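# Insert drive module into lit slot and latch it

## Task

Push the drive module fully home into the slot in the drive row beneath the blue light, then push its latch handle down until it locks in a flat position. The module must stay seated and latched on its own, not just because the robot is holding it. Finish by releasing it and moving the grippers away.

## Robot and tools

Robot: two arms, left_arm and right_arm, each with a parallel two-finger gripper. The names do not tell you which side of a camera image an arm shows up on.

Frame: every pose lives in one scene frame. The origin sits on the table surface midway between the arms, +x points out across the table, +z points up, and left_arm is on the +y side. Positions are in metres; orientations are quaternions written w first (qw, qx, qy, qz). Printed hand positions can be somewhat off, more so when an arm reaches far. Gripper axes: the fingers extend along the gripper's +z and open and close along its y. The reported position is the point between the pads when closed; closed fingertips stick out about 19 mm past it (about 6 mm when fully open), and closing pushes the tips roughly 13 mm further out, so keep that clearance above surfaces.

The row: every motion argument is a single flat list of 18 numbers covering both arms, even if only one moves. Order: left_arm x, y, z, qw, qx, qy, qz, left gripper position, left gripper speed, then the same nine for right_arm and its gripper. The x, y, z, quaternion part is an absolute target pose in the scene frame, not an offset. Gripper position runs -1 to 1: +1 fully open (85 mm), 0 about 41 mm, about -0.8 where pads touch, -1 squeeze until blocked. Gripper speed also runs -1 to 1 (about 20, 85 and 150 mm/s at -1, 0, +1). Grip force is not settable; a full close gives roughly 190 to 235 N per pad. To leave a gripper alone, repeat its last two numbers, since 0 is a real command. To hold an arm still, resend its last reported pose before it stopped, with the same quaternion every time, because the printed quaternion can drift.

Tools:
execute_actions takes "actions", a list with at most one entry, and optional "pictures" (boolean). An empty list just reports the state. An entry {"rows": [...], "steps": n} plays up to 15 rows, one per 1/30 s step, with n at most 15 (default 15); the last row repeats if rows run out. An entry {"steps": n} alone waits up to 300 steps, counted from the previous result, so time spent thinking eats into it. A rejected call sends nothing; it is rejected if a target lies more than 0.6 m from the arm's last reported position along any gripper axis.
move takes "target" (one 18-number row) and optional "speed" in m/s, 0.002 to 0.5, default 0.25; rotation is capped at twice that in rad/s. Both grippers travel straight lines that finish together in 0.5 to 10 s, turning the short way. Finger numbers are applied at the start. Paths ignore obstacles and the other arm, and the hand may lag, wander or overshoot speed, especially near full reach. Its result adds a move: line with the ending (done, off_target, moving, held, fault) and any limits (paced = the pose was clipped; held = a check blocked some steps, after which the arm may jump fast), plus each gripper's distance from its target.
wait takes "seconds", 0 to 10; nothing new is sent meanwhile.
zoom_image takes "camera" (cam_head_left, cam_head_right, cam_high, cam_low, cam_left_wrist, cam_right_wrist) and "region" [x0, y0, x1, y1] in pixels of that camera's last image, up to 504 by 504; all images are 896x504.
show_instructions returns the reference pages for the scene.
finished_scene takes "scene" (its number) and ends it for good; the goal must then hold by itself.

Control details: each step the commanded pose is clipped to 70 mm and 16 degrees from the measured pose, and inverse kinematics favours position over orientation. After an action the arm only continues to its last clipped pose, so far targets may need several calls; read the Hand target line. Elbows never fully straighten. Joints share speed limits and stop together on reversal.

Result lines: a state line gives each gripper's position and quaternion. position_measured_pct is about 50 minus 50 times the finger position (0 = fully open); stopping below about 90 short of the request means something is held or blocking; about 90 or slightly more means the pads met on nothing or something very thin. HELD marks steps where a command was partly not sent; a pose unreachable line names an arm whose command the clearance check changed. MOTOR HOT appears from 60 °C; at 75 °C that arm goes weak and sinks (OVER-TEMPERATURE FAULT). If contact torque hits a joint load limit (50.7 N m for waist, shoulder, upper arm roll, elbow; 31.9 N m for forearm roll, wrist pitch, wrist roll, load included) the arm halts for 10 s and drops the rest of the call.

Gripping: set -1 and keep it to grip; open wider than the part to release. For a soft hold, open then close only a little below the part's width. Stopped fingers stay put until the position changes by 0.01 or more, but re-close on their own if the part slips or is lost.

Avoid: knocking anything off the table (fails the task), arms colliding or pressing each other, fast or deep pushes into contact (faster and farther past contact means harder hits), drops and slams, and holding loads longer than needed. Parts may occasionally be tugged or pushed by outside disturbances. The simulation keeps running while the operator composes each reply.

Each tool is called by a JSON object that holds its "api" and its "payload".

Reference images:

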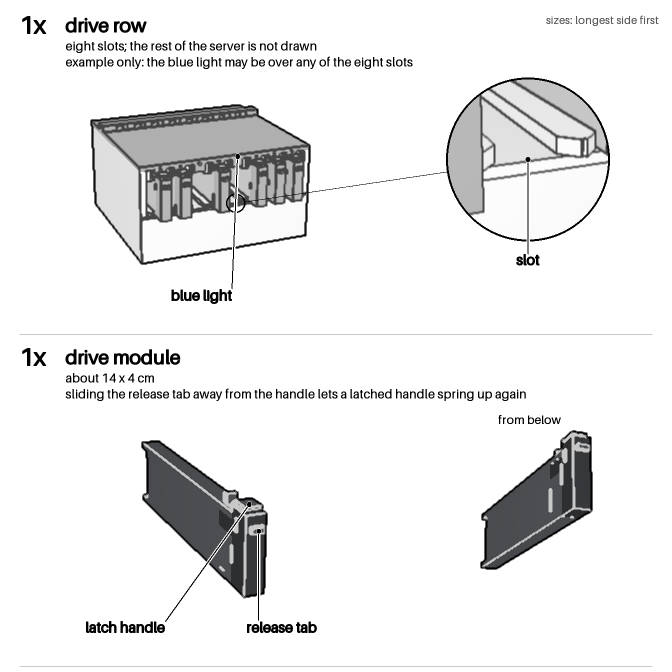

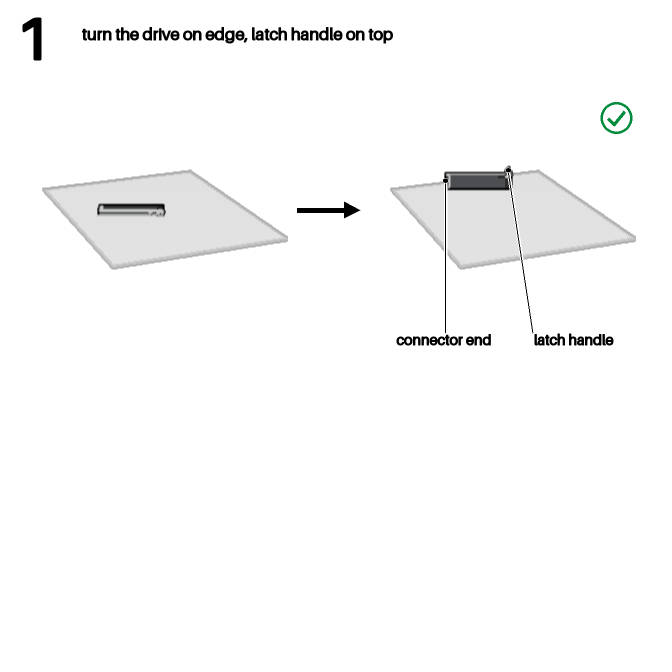

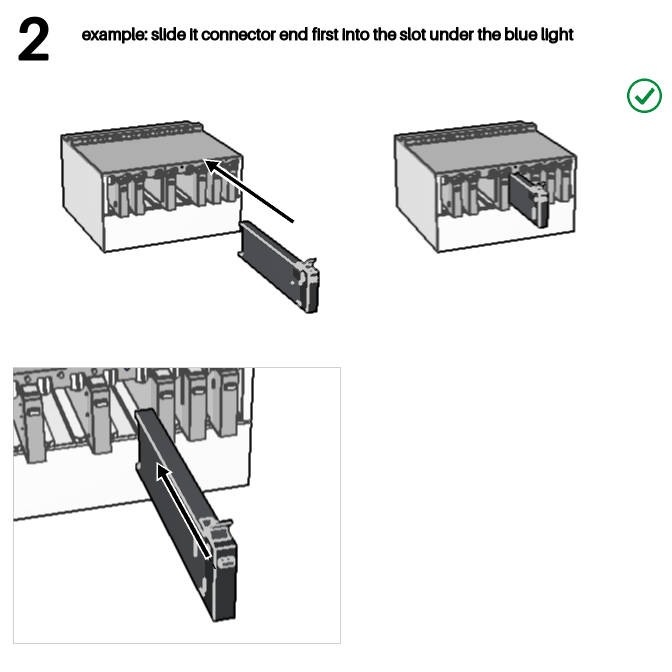

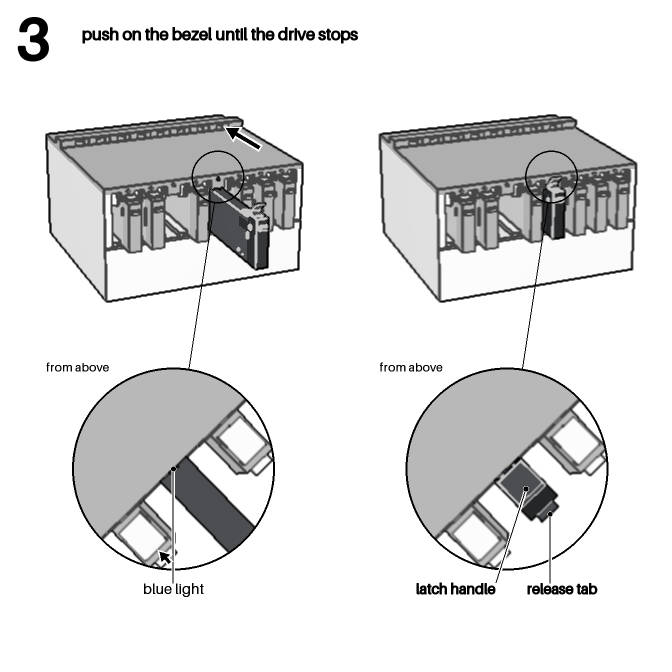

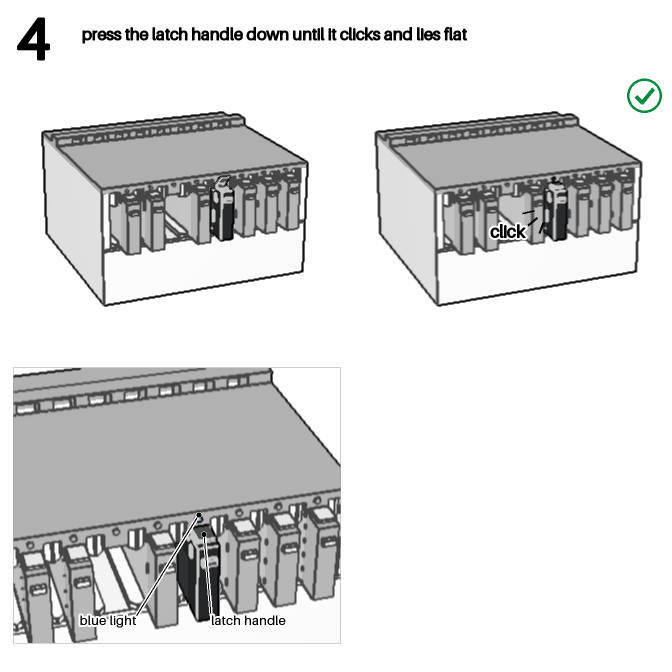

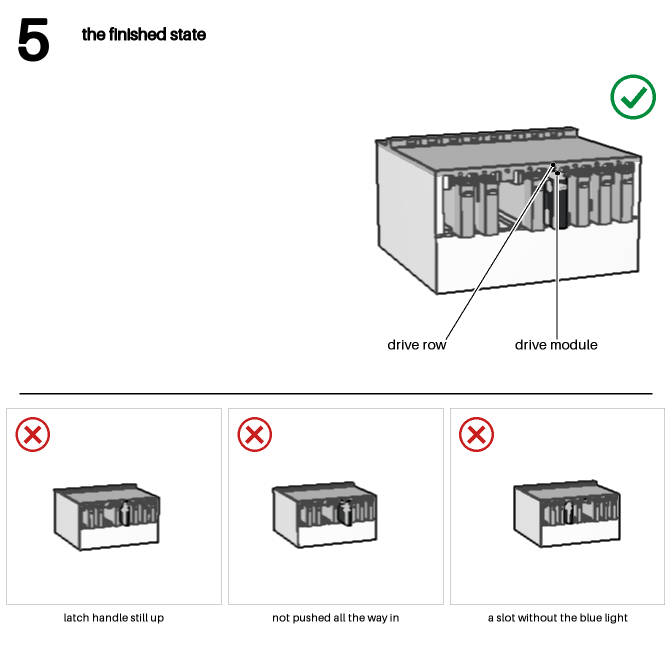

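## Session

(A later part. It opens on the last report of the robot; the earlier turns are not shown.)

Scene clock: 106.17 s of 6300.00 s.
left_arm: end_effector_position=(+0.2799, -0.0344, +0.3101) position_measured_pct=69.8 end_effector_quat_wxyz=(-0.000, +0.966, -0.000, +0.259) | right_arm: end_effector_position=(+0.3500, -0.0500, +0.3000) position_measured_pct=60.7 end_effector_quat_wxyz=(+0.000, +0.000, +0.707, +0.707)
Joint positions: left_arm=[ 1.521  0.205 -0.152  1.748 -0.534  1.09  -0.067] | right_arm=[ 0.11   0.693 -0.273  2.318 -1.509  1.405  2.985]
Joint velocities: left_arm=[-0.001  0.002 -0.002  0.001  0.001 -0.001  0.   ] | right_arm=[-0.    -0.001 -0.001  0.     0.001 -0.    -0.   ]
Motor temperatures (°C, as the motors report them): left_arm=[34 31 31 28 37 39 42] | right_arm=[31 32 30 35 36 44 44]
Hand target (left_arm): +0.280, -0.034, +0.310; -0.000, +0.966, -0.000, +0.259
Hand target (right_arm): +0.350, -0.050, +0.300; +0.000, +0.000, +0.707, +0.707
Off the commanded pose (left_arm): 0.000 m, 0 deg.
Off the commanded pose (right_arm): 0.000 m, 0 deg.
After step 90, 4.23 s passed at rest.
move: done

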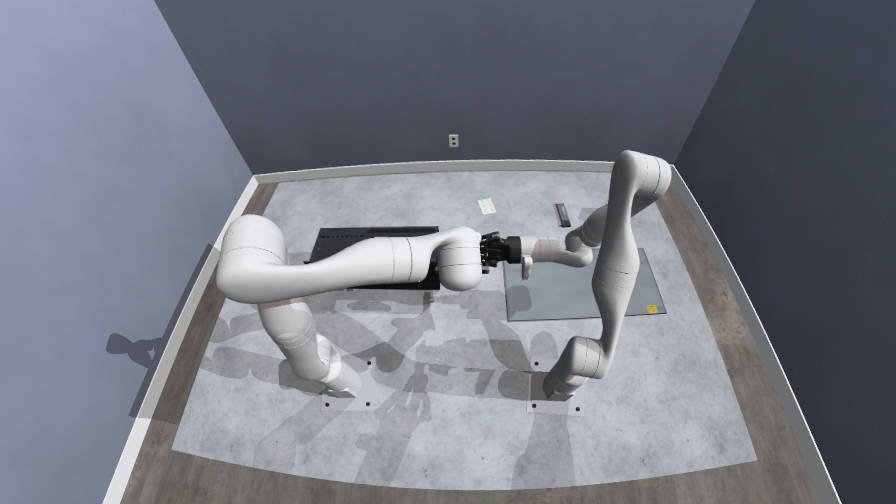

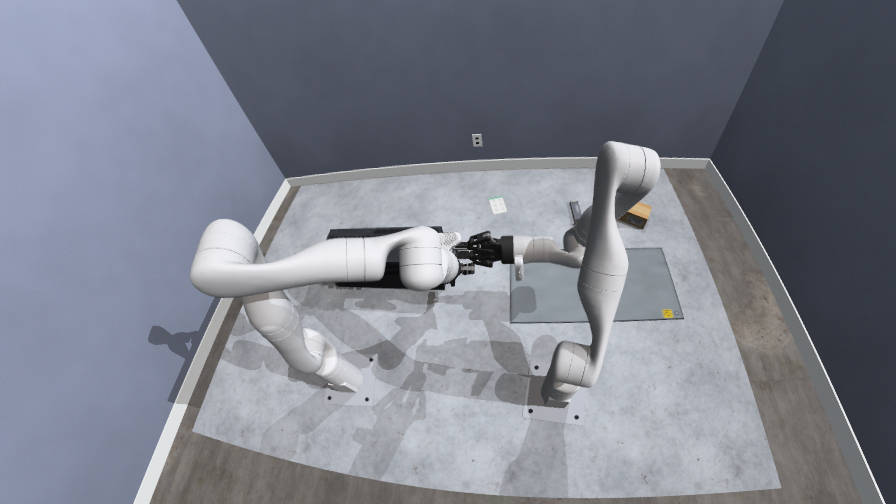

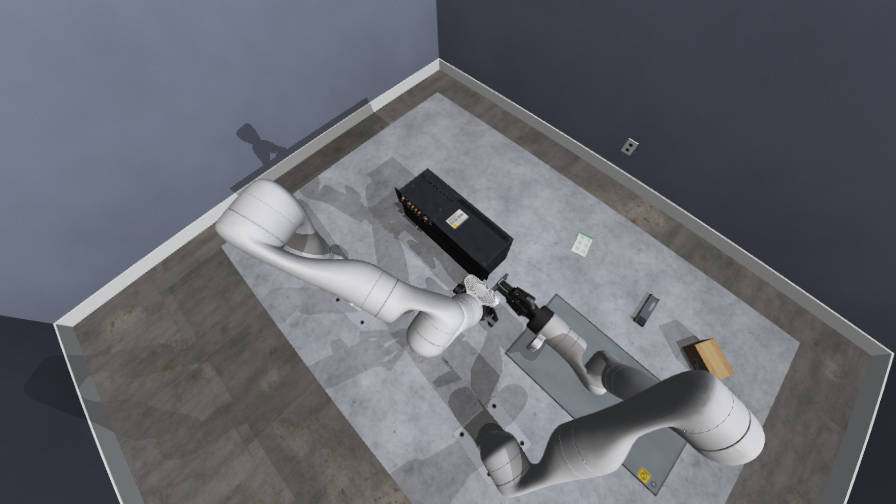

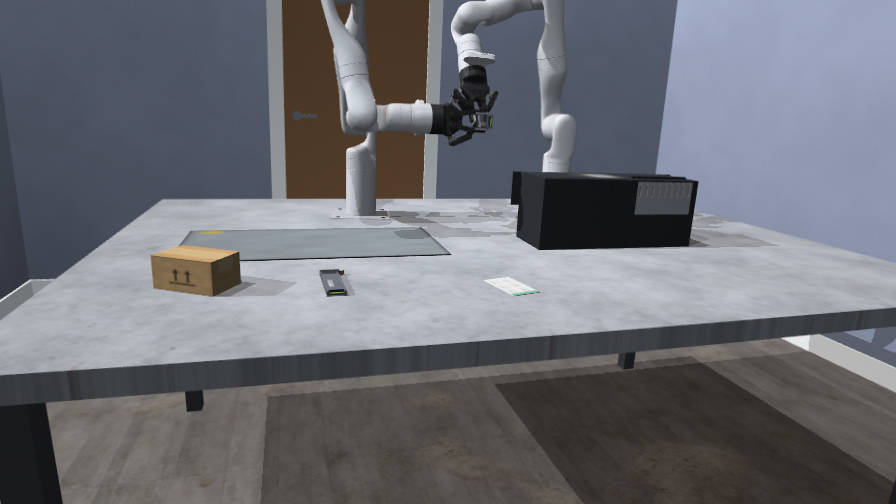

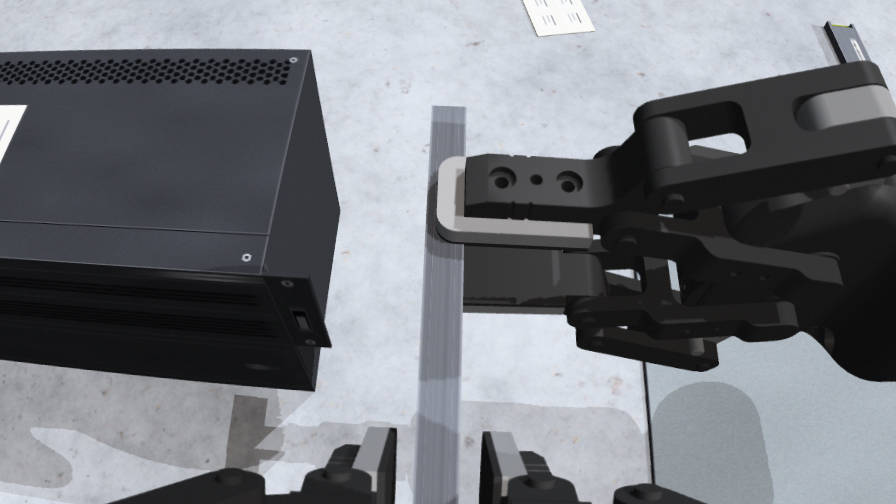

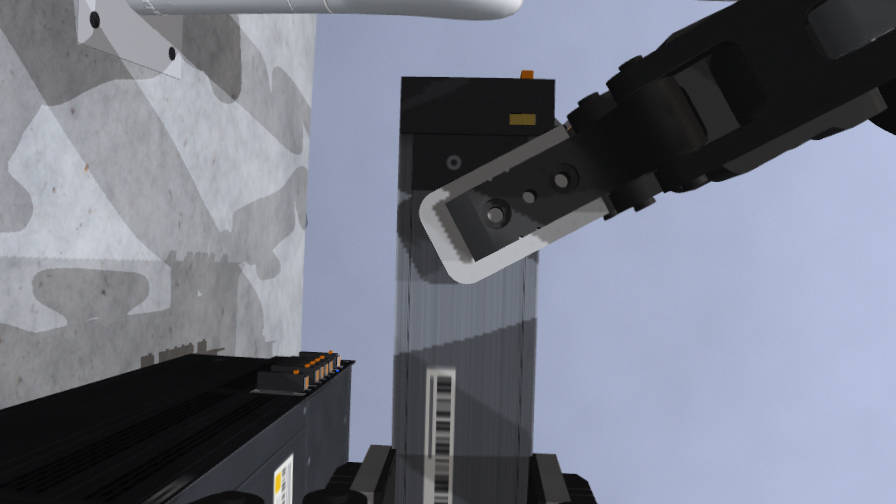

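Centered; shift a bit away from the handle, close, release.

{"api": "move", "payload": {"target": [0.287,-0.0335,0.31,0,0.966,0,0.259,-1,-1,0.35,-0.05,0.3,0,0,0.7071,0.7071,-1,-0.5], "speed": 0.05}}

{"api": "move", "payload": {"target": [0.287,-0.0335,0.31,0,0.966,0,0.259,-1,-1,0.35,-0.05,0.3,0,0,0.7071,0.7071,0.5,0]}}

{"api": "move", "payload": {"target": [0.26,0.45,0.22,0,0.966,0,0.259,-1,-1,0.35,-0.1,0.3,0,0,0.7071,0.7071,0.5,0]}}

Scene clock: 117.90 s of 6300.00 s.
left_arm: end_effector_position=(+0.2868, -0.0338, +0.3102) position_measured_pct=82.9 end_effector_quat_wxyz=(+0.001, +0.966, -0.000, +0.259) | right_arm: end_effector_position=(+0.3503, -0.0501, +0.3000) position_measured_pct=60.7 end_effector_quat_wxyz=(+0.000, +0.000, +0.707, +0.707)
Joint positions: left_arm=[ 1.507  0.207 -0.158  1.746 -0.531  1.08  -0.084] | right_arm=[ 0.11   0.693 -0.273  2.318 -1.509  1.405  2.985]
Joint velocities: left_arm=[-0.     0.    -0.002  0.001 -0.001  0.     0.   ] | right_arm=[-0. -0. -0. -0. -0. -0.  0.]
Motor temperatures (°C, as the motors report them): left_arm=[34 31 31 28 37 39 42] | right_arm=[31 32 30 35 36 44 44]
Hand target (left_arm): +0.287, -0.033, +0.310; -0.000, +0.966, -0.000, +0.259
Hand target (right_arm): +0.350, -0.050, +0.300; +0.000, +0.000, +0.707, +0.707
Off the commanded pose (left_arm): 0.000 m, 0 deg.
Off the commanded pose (right_arm): 0.000 m, 0 deg.
After step 90, 7.60 s passed at rest.
move: done

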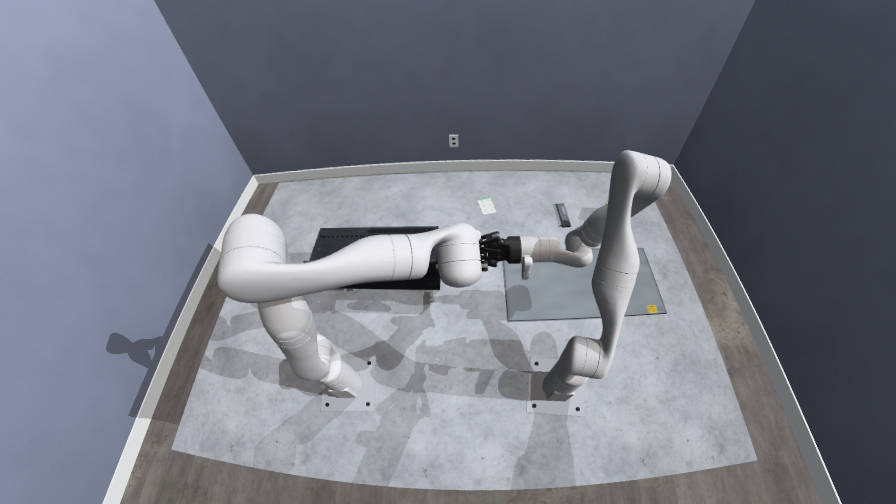

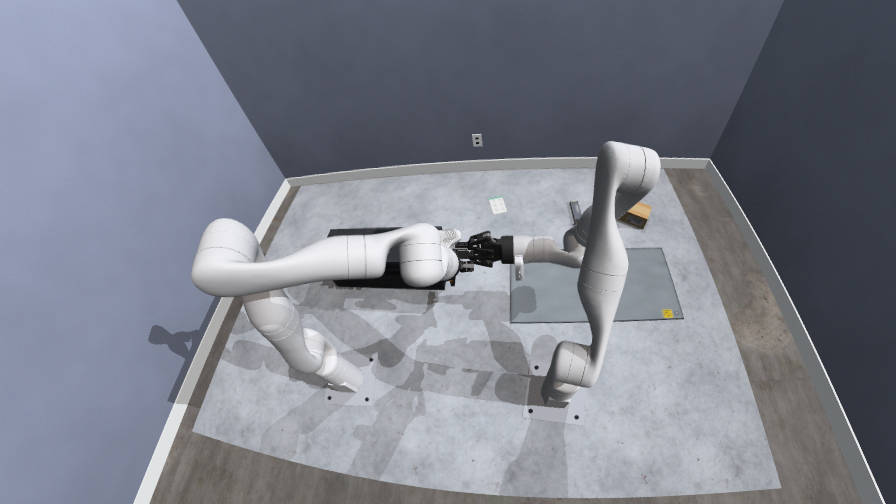

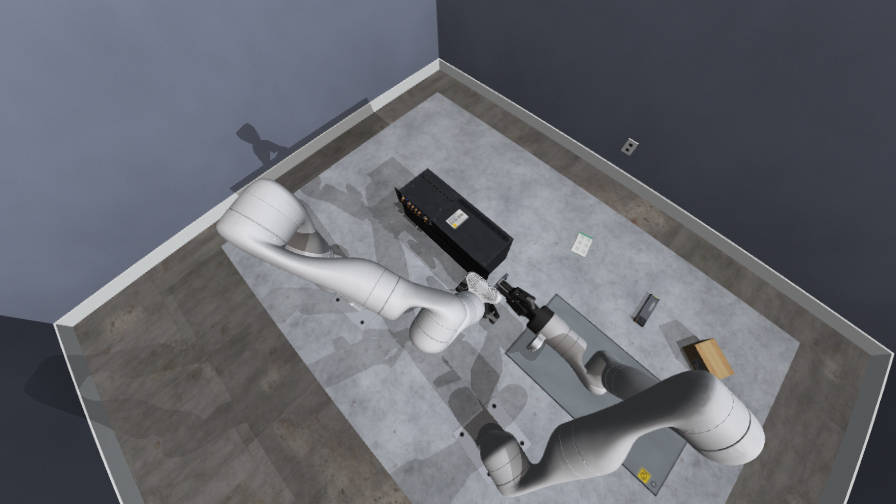

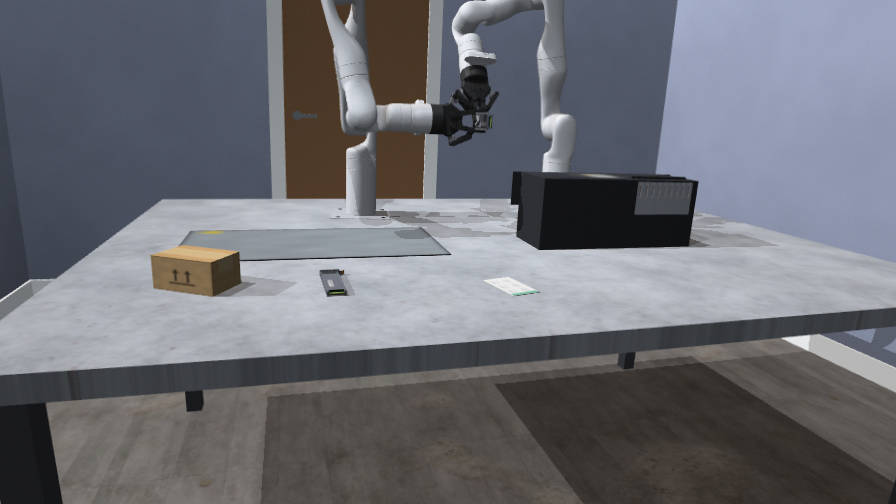

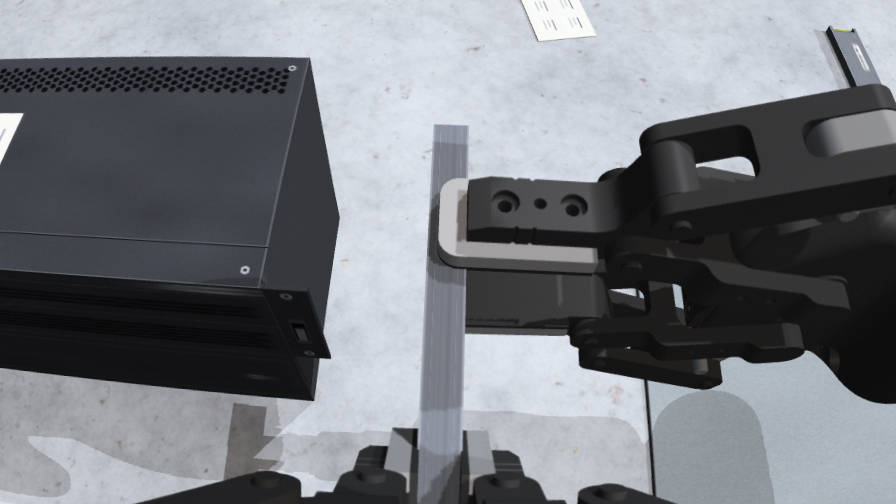

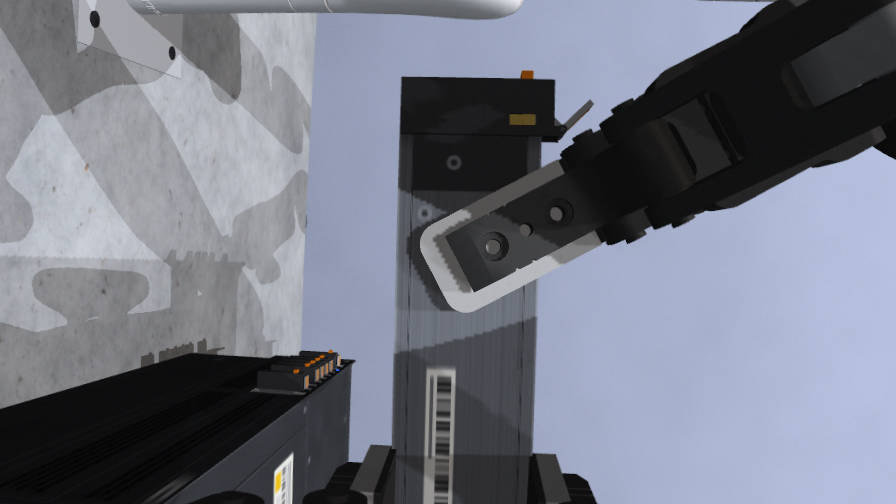

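Scene clock: 118.67 s of 6300.00 s.
left_arm: end_effector_position=(+0.2870, -0.0335, +0.3100) position_measured_pct=82.9 end_effector_quat_wxyz=(+0.000, +0.966, -0.000, +0.259) | right_arm: end_effector_position=(+0.3500, -0.0500, +0.3000) position_measured_pct=25.0 end_effector_quat_wxyz=(+0.000, +0.000, +0.707, +0.707)
Joint positions: left_arm=[ 1.507  0.207 -0.158  1.746 -0.532  1.081 -0.085] | right_arm=[ 0.11   0.693 -0.273  2.318 -1.509  1.405  2.985]
Joint velocities: left_arm=[-0.001  0.     0.001 -0.001  0.     0.     0.   ] | right_arm=[ 0.001  0.    -0.     0.    -0.     0.     0.   ]
Motor temperatures (°C, as the motors report them): left_arm=[34 31 31 28 37 39 42] | right_arm=[31 32 30 35 36 44 44]
Hand target (left_arm): +0.287, -0.034, +0.310; -0.000, +0.966, -0.000, +0.259
Hand target (right_arm): +0.350, -0.050, +0.300; -0.000, -0.000, +0.707, +0.707
Off the commanded pose (left_arm): 0.000 m, 0 deg.
Off the commanded pose (right_arm): 0.000 m, 0 deg.
move: done

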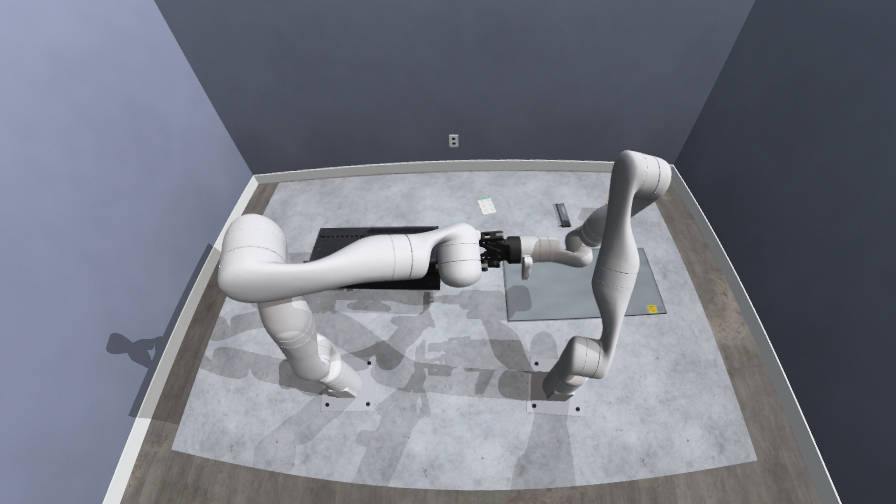

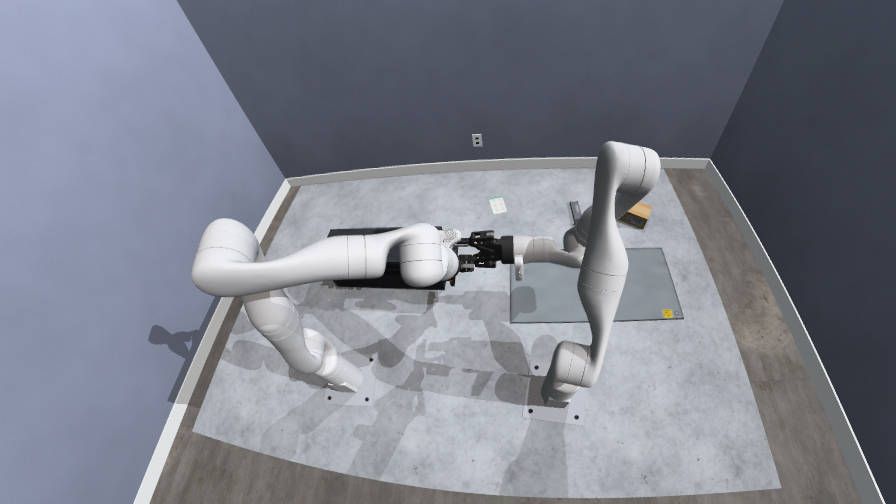

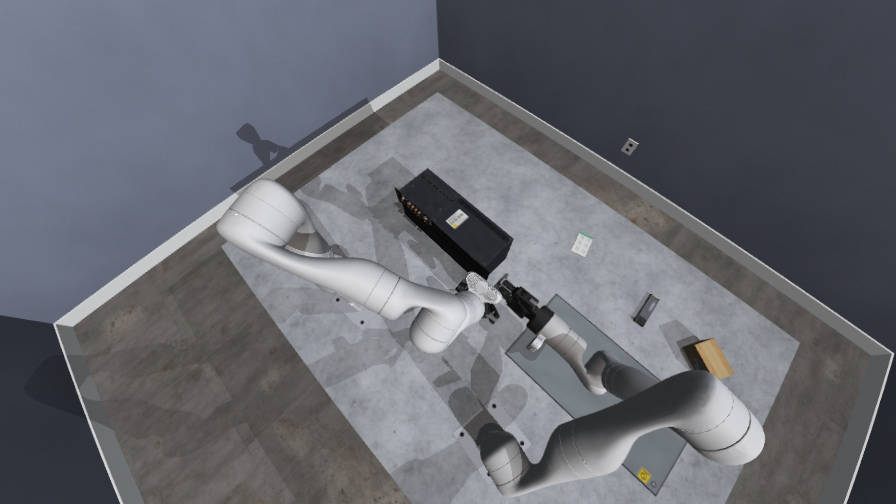

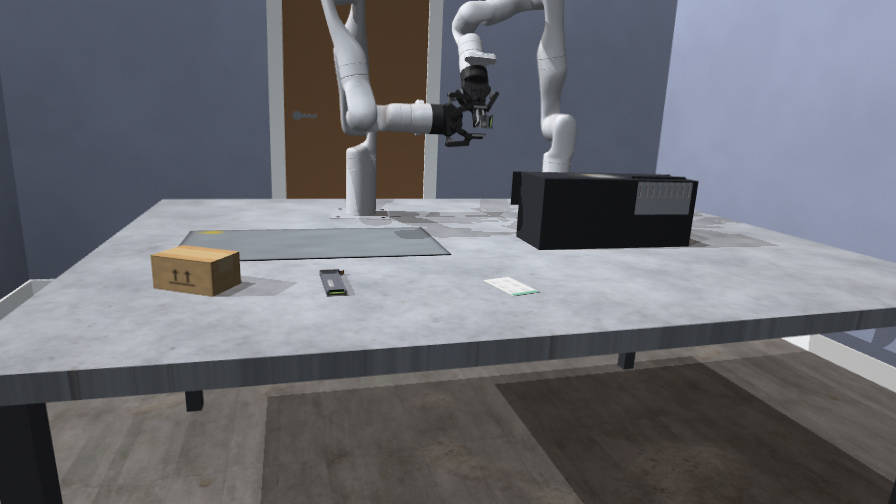

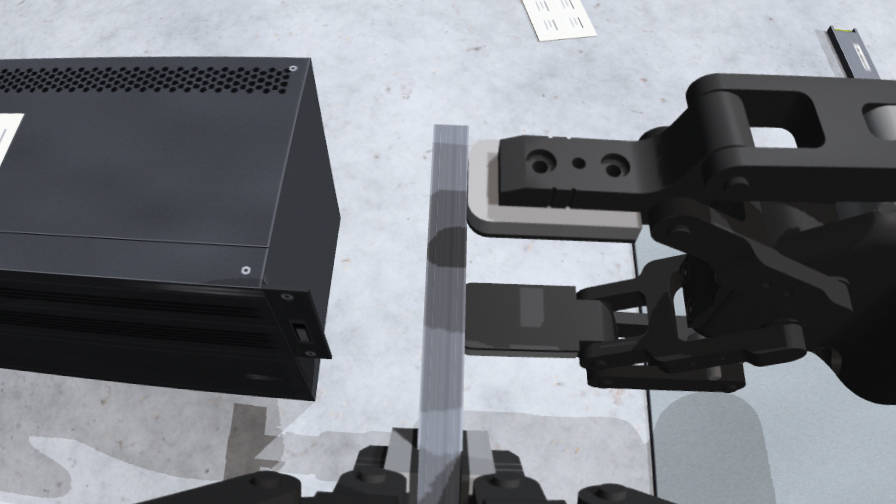

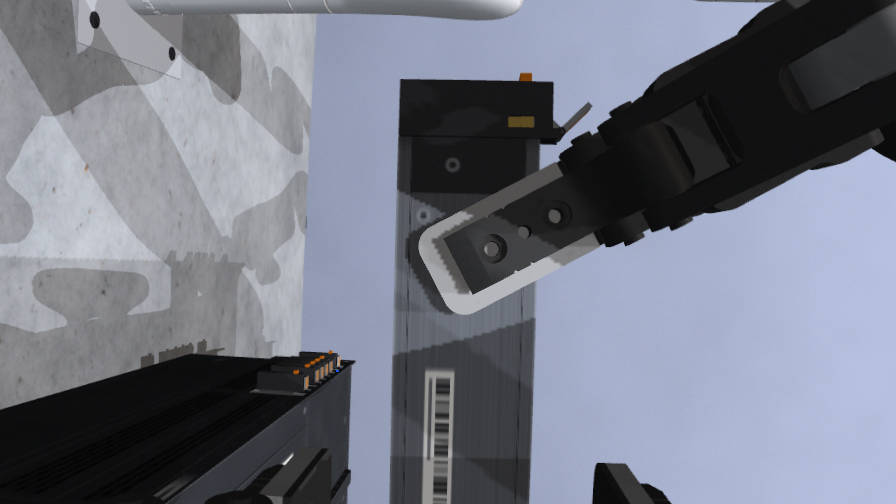

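Scene clock: 121.20 s of 6300.00 s.
left_arm: end_effector_position=(+0.2602, +0.4500, +0.2182) position_measured_pct=82.9 end_effector_quat_wxyz=(-0.001, +0.966, -0.000, +0.258) | right_arm: end_effector_position=(+0.3500, -0.1000, +0.3000) position_measured_pct=25.0 end_effector_quat_wxyz=(+0.000, -0.000, +0.707, +0.707)
Joint positions: left_arm=[ 1.253 -1.104 -0.726  2.523 -1.011  1.223 -0.749] | right_arm=[ 0.224  0.693 -0.212  2.288 -1.352  1.475  2.946]
Joint velocities: left_arm=[-0.003 -0.018 -0.004 -0.005  0.001 -0.005 -0.007] | right_arm=[ 0.001  0.    -0.    -0.     0.    -0.001  0.   ]
Motor temperatures (°C, as the motors report them): left_arm=[34 31 31 28 37 39 42] | right_arm=[31 32 30 35 36 44 44]
Hand target (left_arm): +0.260, +0.450, +0.218; -0.000, +0.966, +0.000, +0.258
Hand target (right_arm): +0.350, -0.100, +0.300; +0.000, -0.000, +0.707, +0.707
Off the commanded pose (left_arm): 0.002 m, 0 deg.
Off the commanded pose (right_arm): 0.000 m, 0 deg.
move: done

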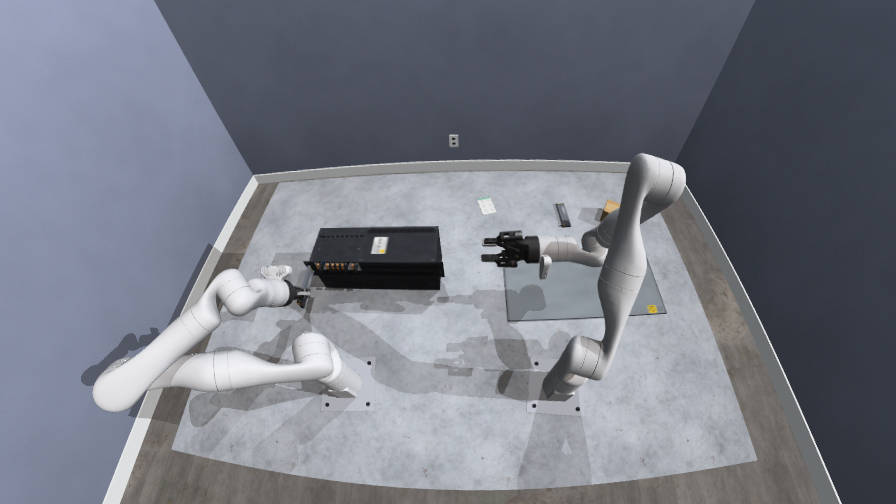

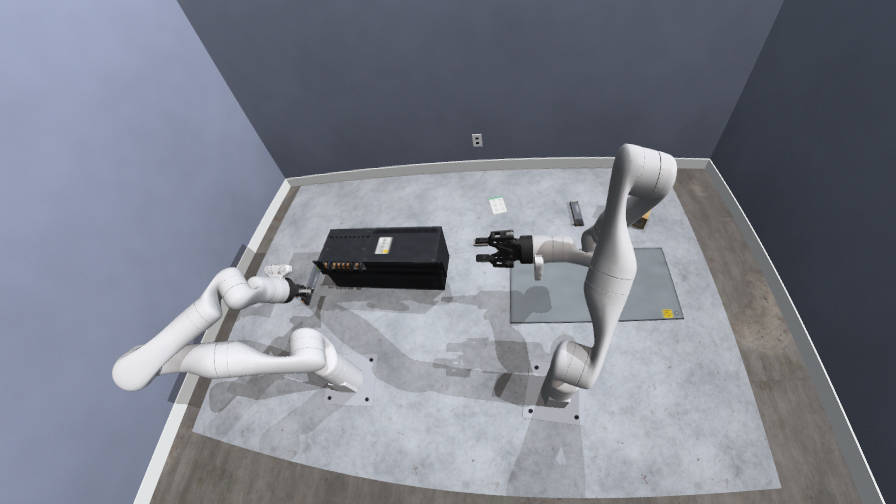

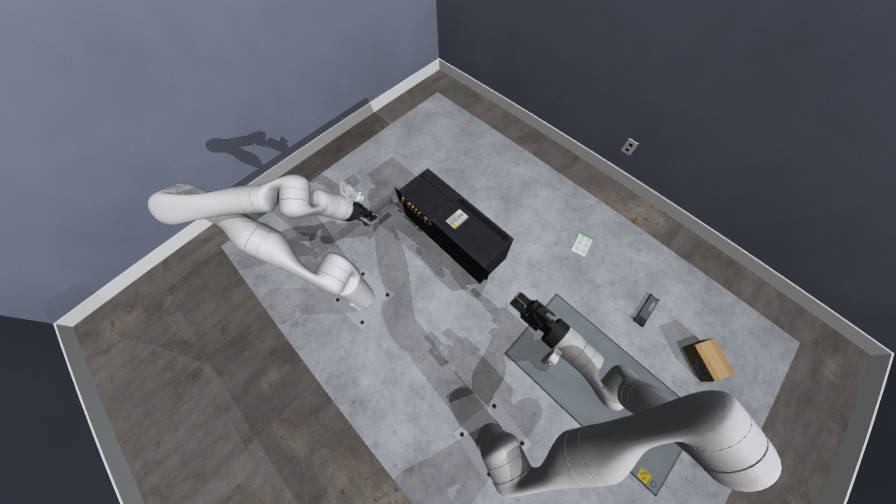

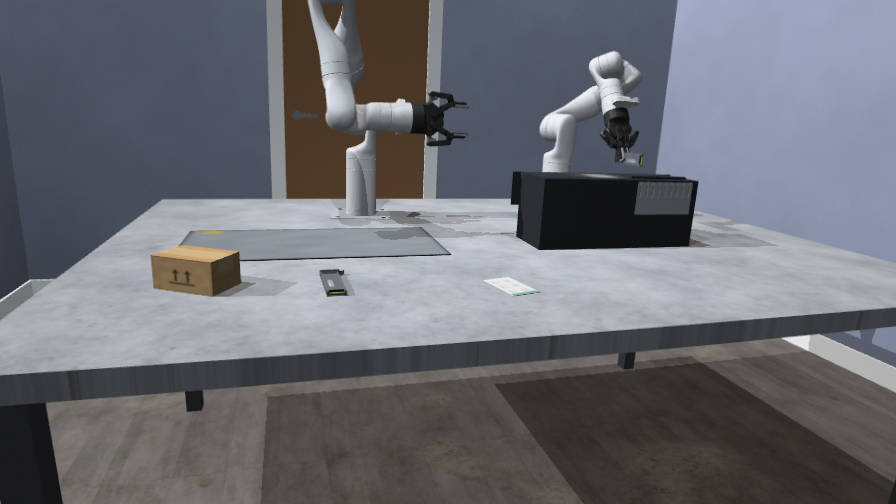

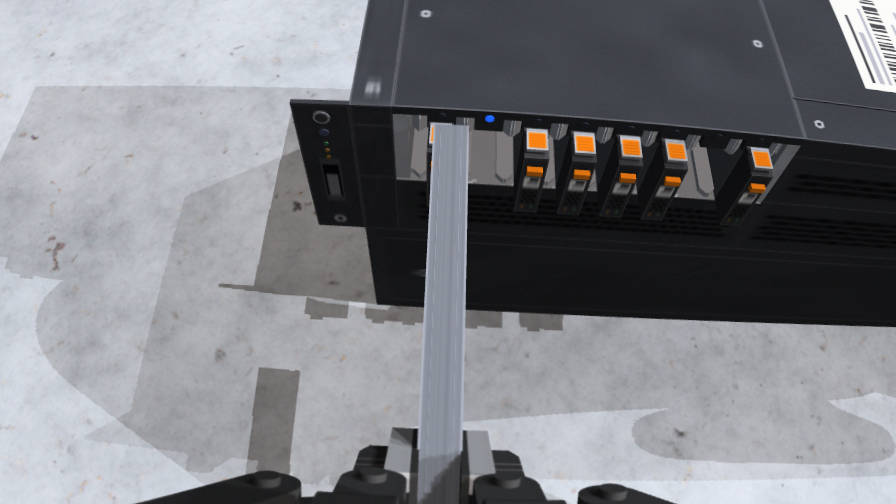

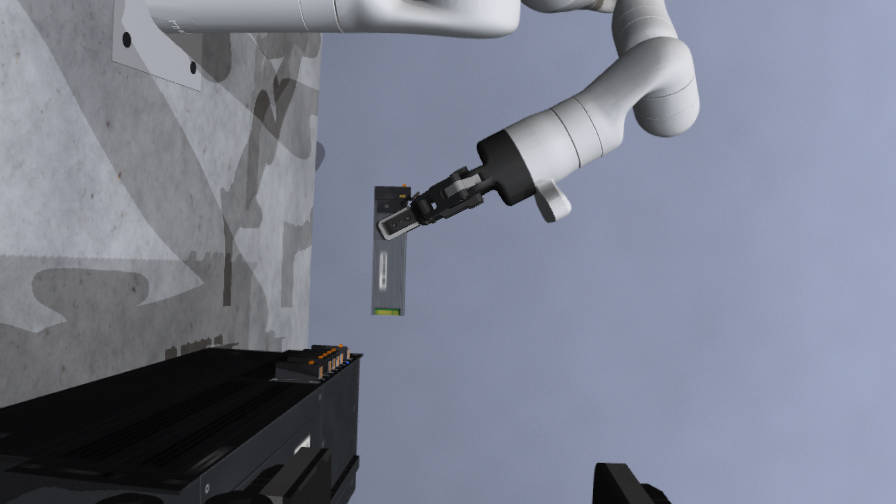

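{"api": "move", "payload": {"target": [0.285,0.435,0.163,0,0.966,0,0.259,-1,-1,0.33,0.08,0.155,0,0,0.7071,0.7071,1,0], "speed": 0.15}}

Scene clock: 129.70 s of 6300.00 s.
left_arm: end_effector_position=(+0.2856, +0.4354, +0.1638) position_measured_pct=82.9 end_effector_quat_wxyz=(+0.023, +0.974, -0.006, +0.226) | right_arm: end_effector_position=(+0.3301, +0.0799, +0.1549) position_measured_pct=0.0 end_effector_quat_wxyz=(-0.000, +0.001, +0.708, +0.707)
Joint positions: left_arm=[ 1.404 -1.031 -1.068  2.579 -1.219  1.021 -0.645] | right_arm=[-0.215  1.186 -0.392  2.256 -1.904  1.296  3.501]
Joint velocities: left_arm=[-0.045  0.06  -0.043  0.     0.005 -0.087 -0.046] | right_arm=[-0.004  0.004 -0.001 -0.001 -0.001 -0.001  0.   ]
Motor temperatures (°C, as the motors report them): left_arm=[34 31 31 28 37 39 42] | right_arm=[31 32 30 35 36 44 44]
Hand target (left_arm): +0.285, +0.435, +0.164; +0.023, +0.974, -0.006, +0.225
Hand target (right_arm): +0.330, +0.080, +0.155; -0.000, +0.001, +0.708, +0.707
Off the commanded pose (left_arm): 0.001 m, 5 deg.
Off the commanded pose (right_arm): 0.000 m, 0 deg.
joint sent to its limit (left arm) — the command would take joint 4 (elbow) past its upper limit, so that joint was sent only as far as its limit.
After step 90, 3.47 s passed at rest.
move: off_target (left_arm)

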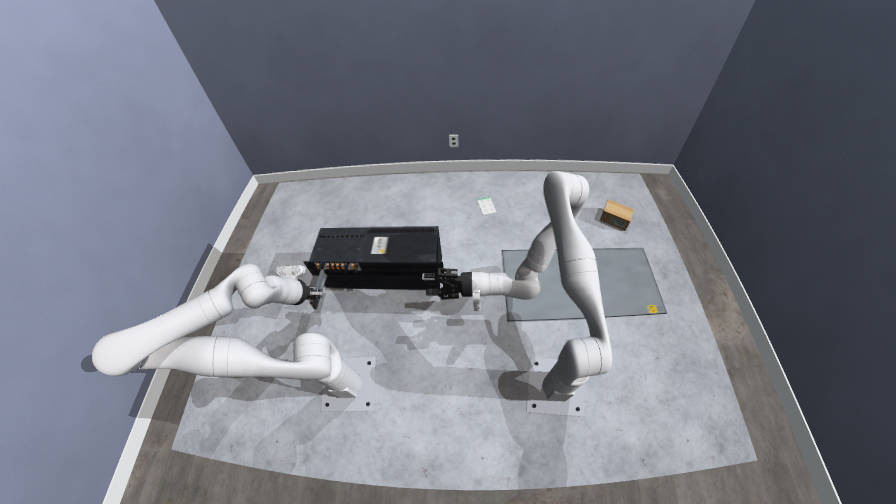

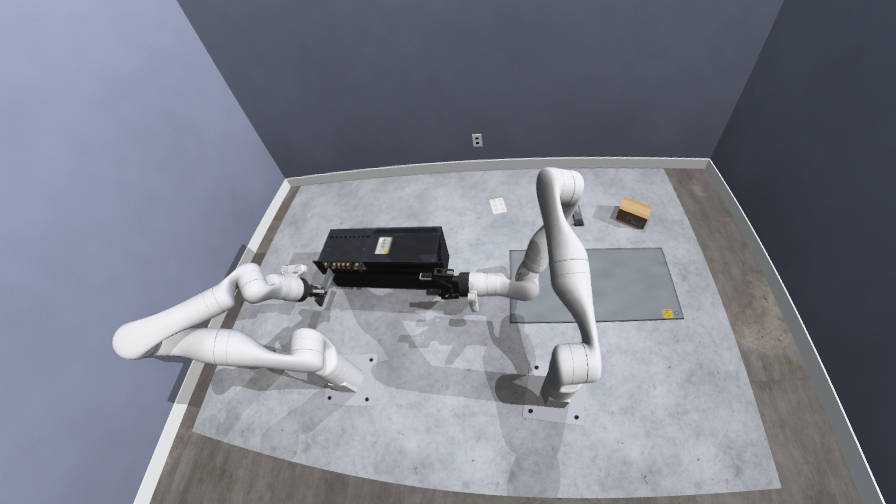

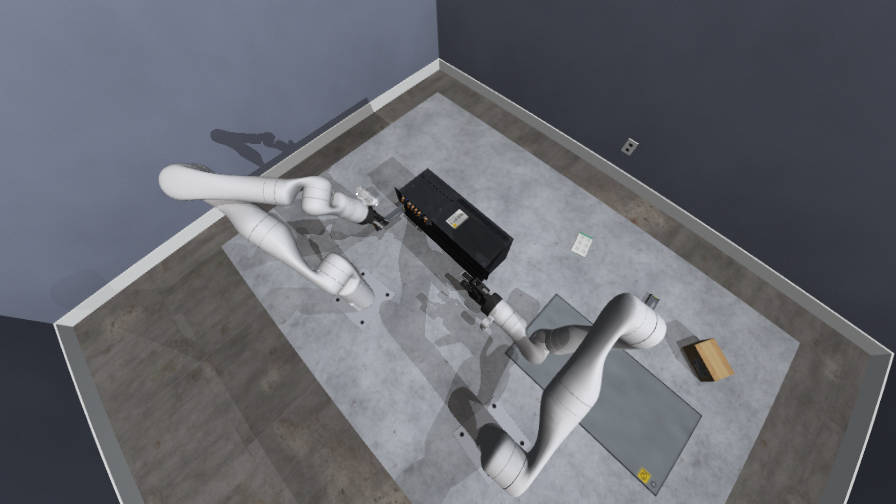

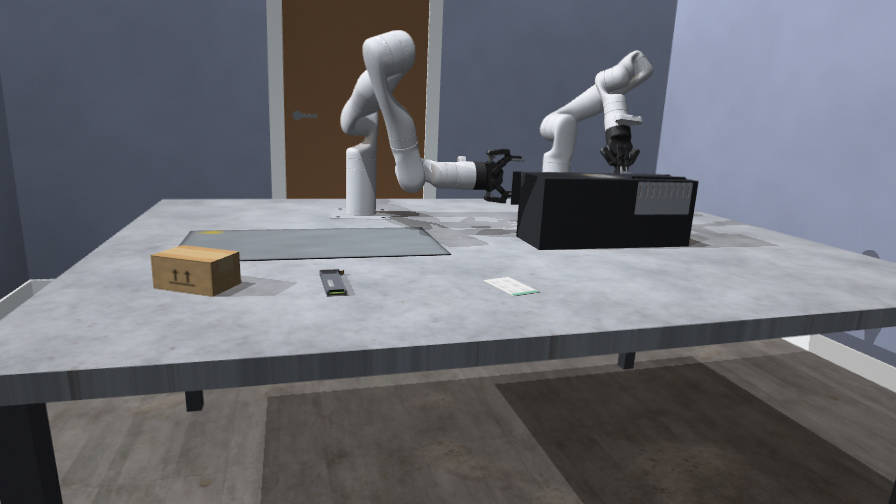

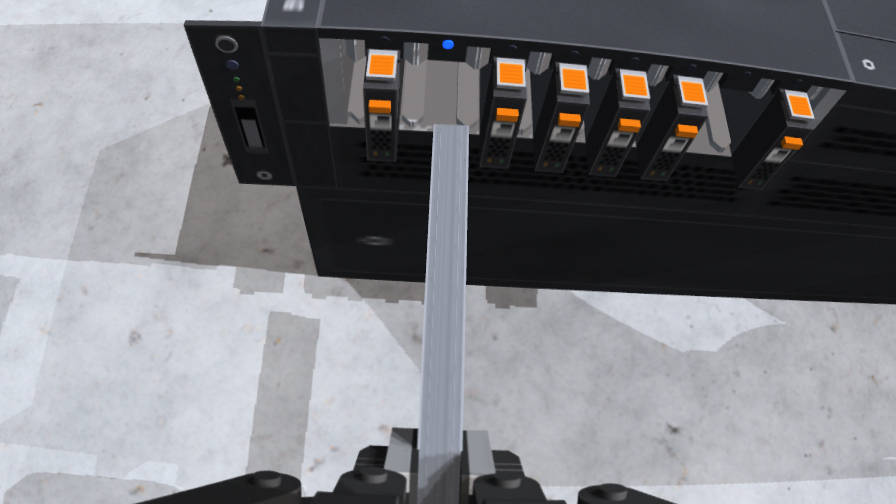

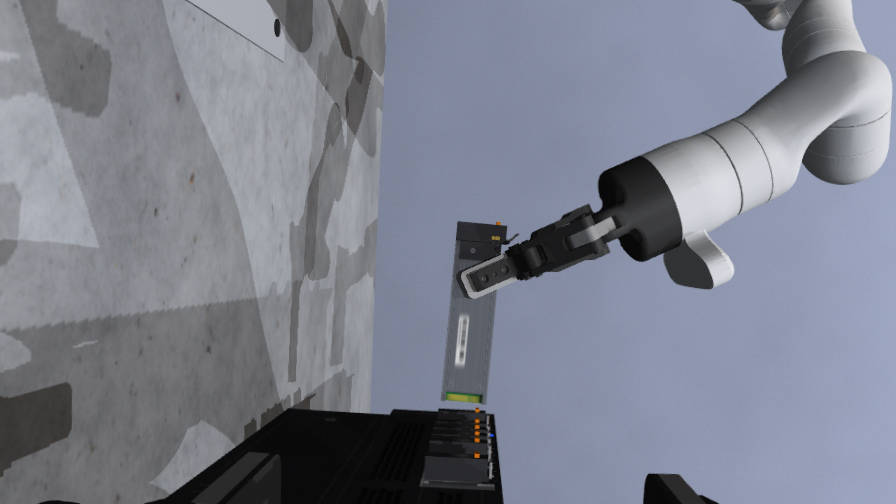

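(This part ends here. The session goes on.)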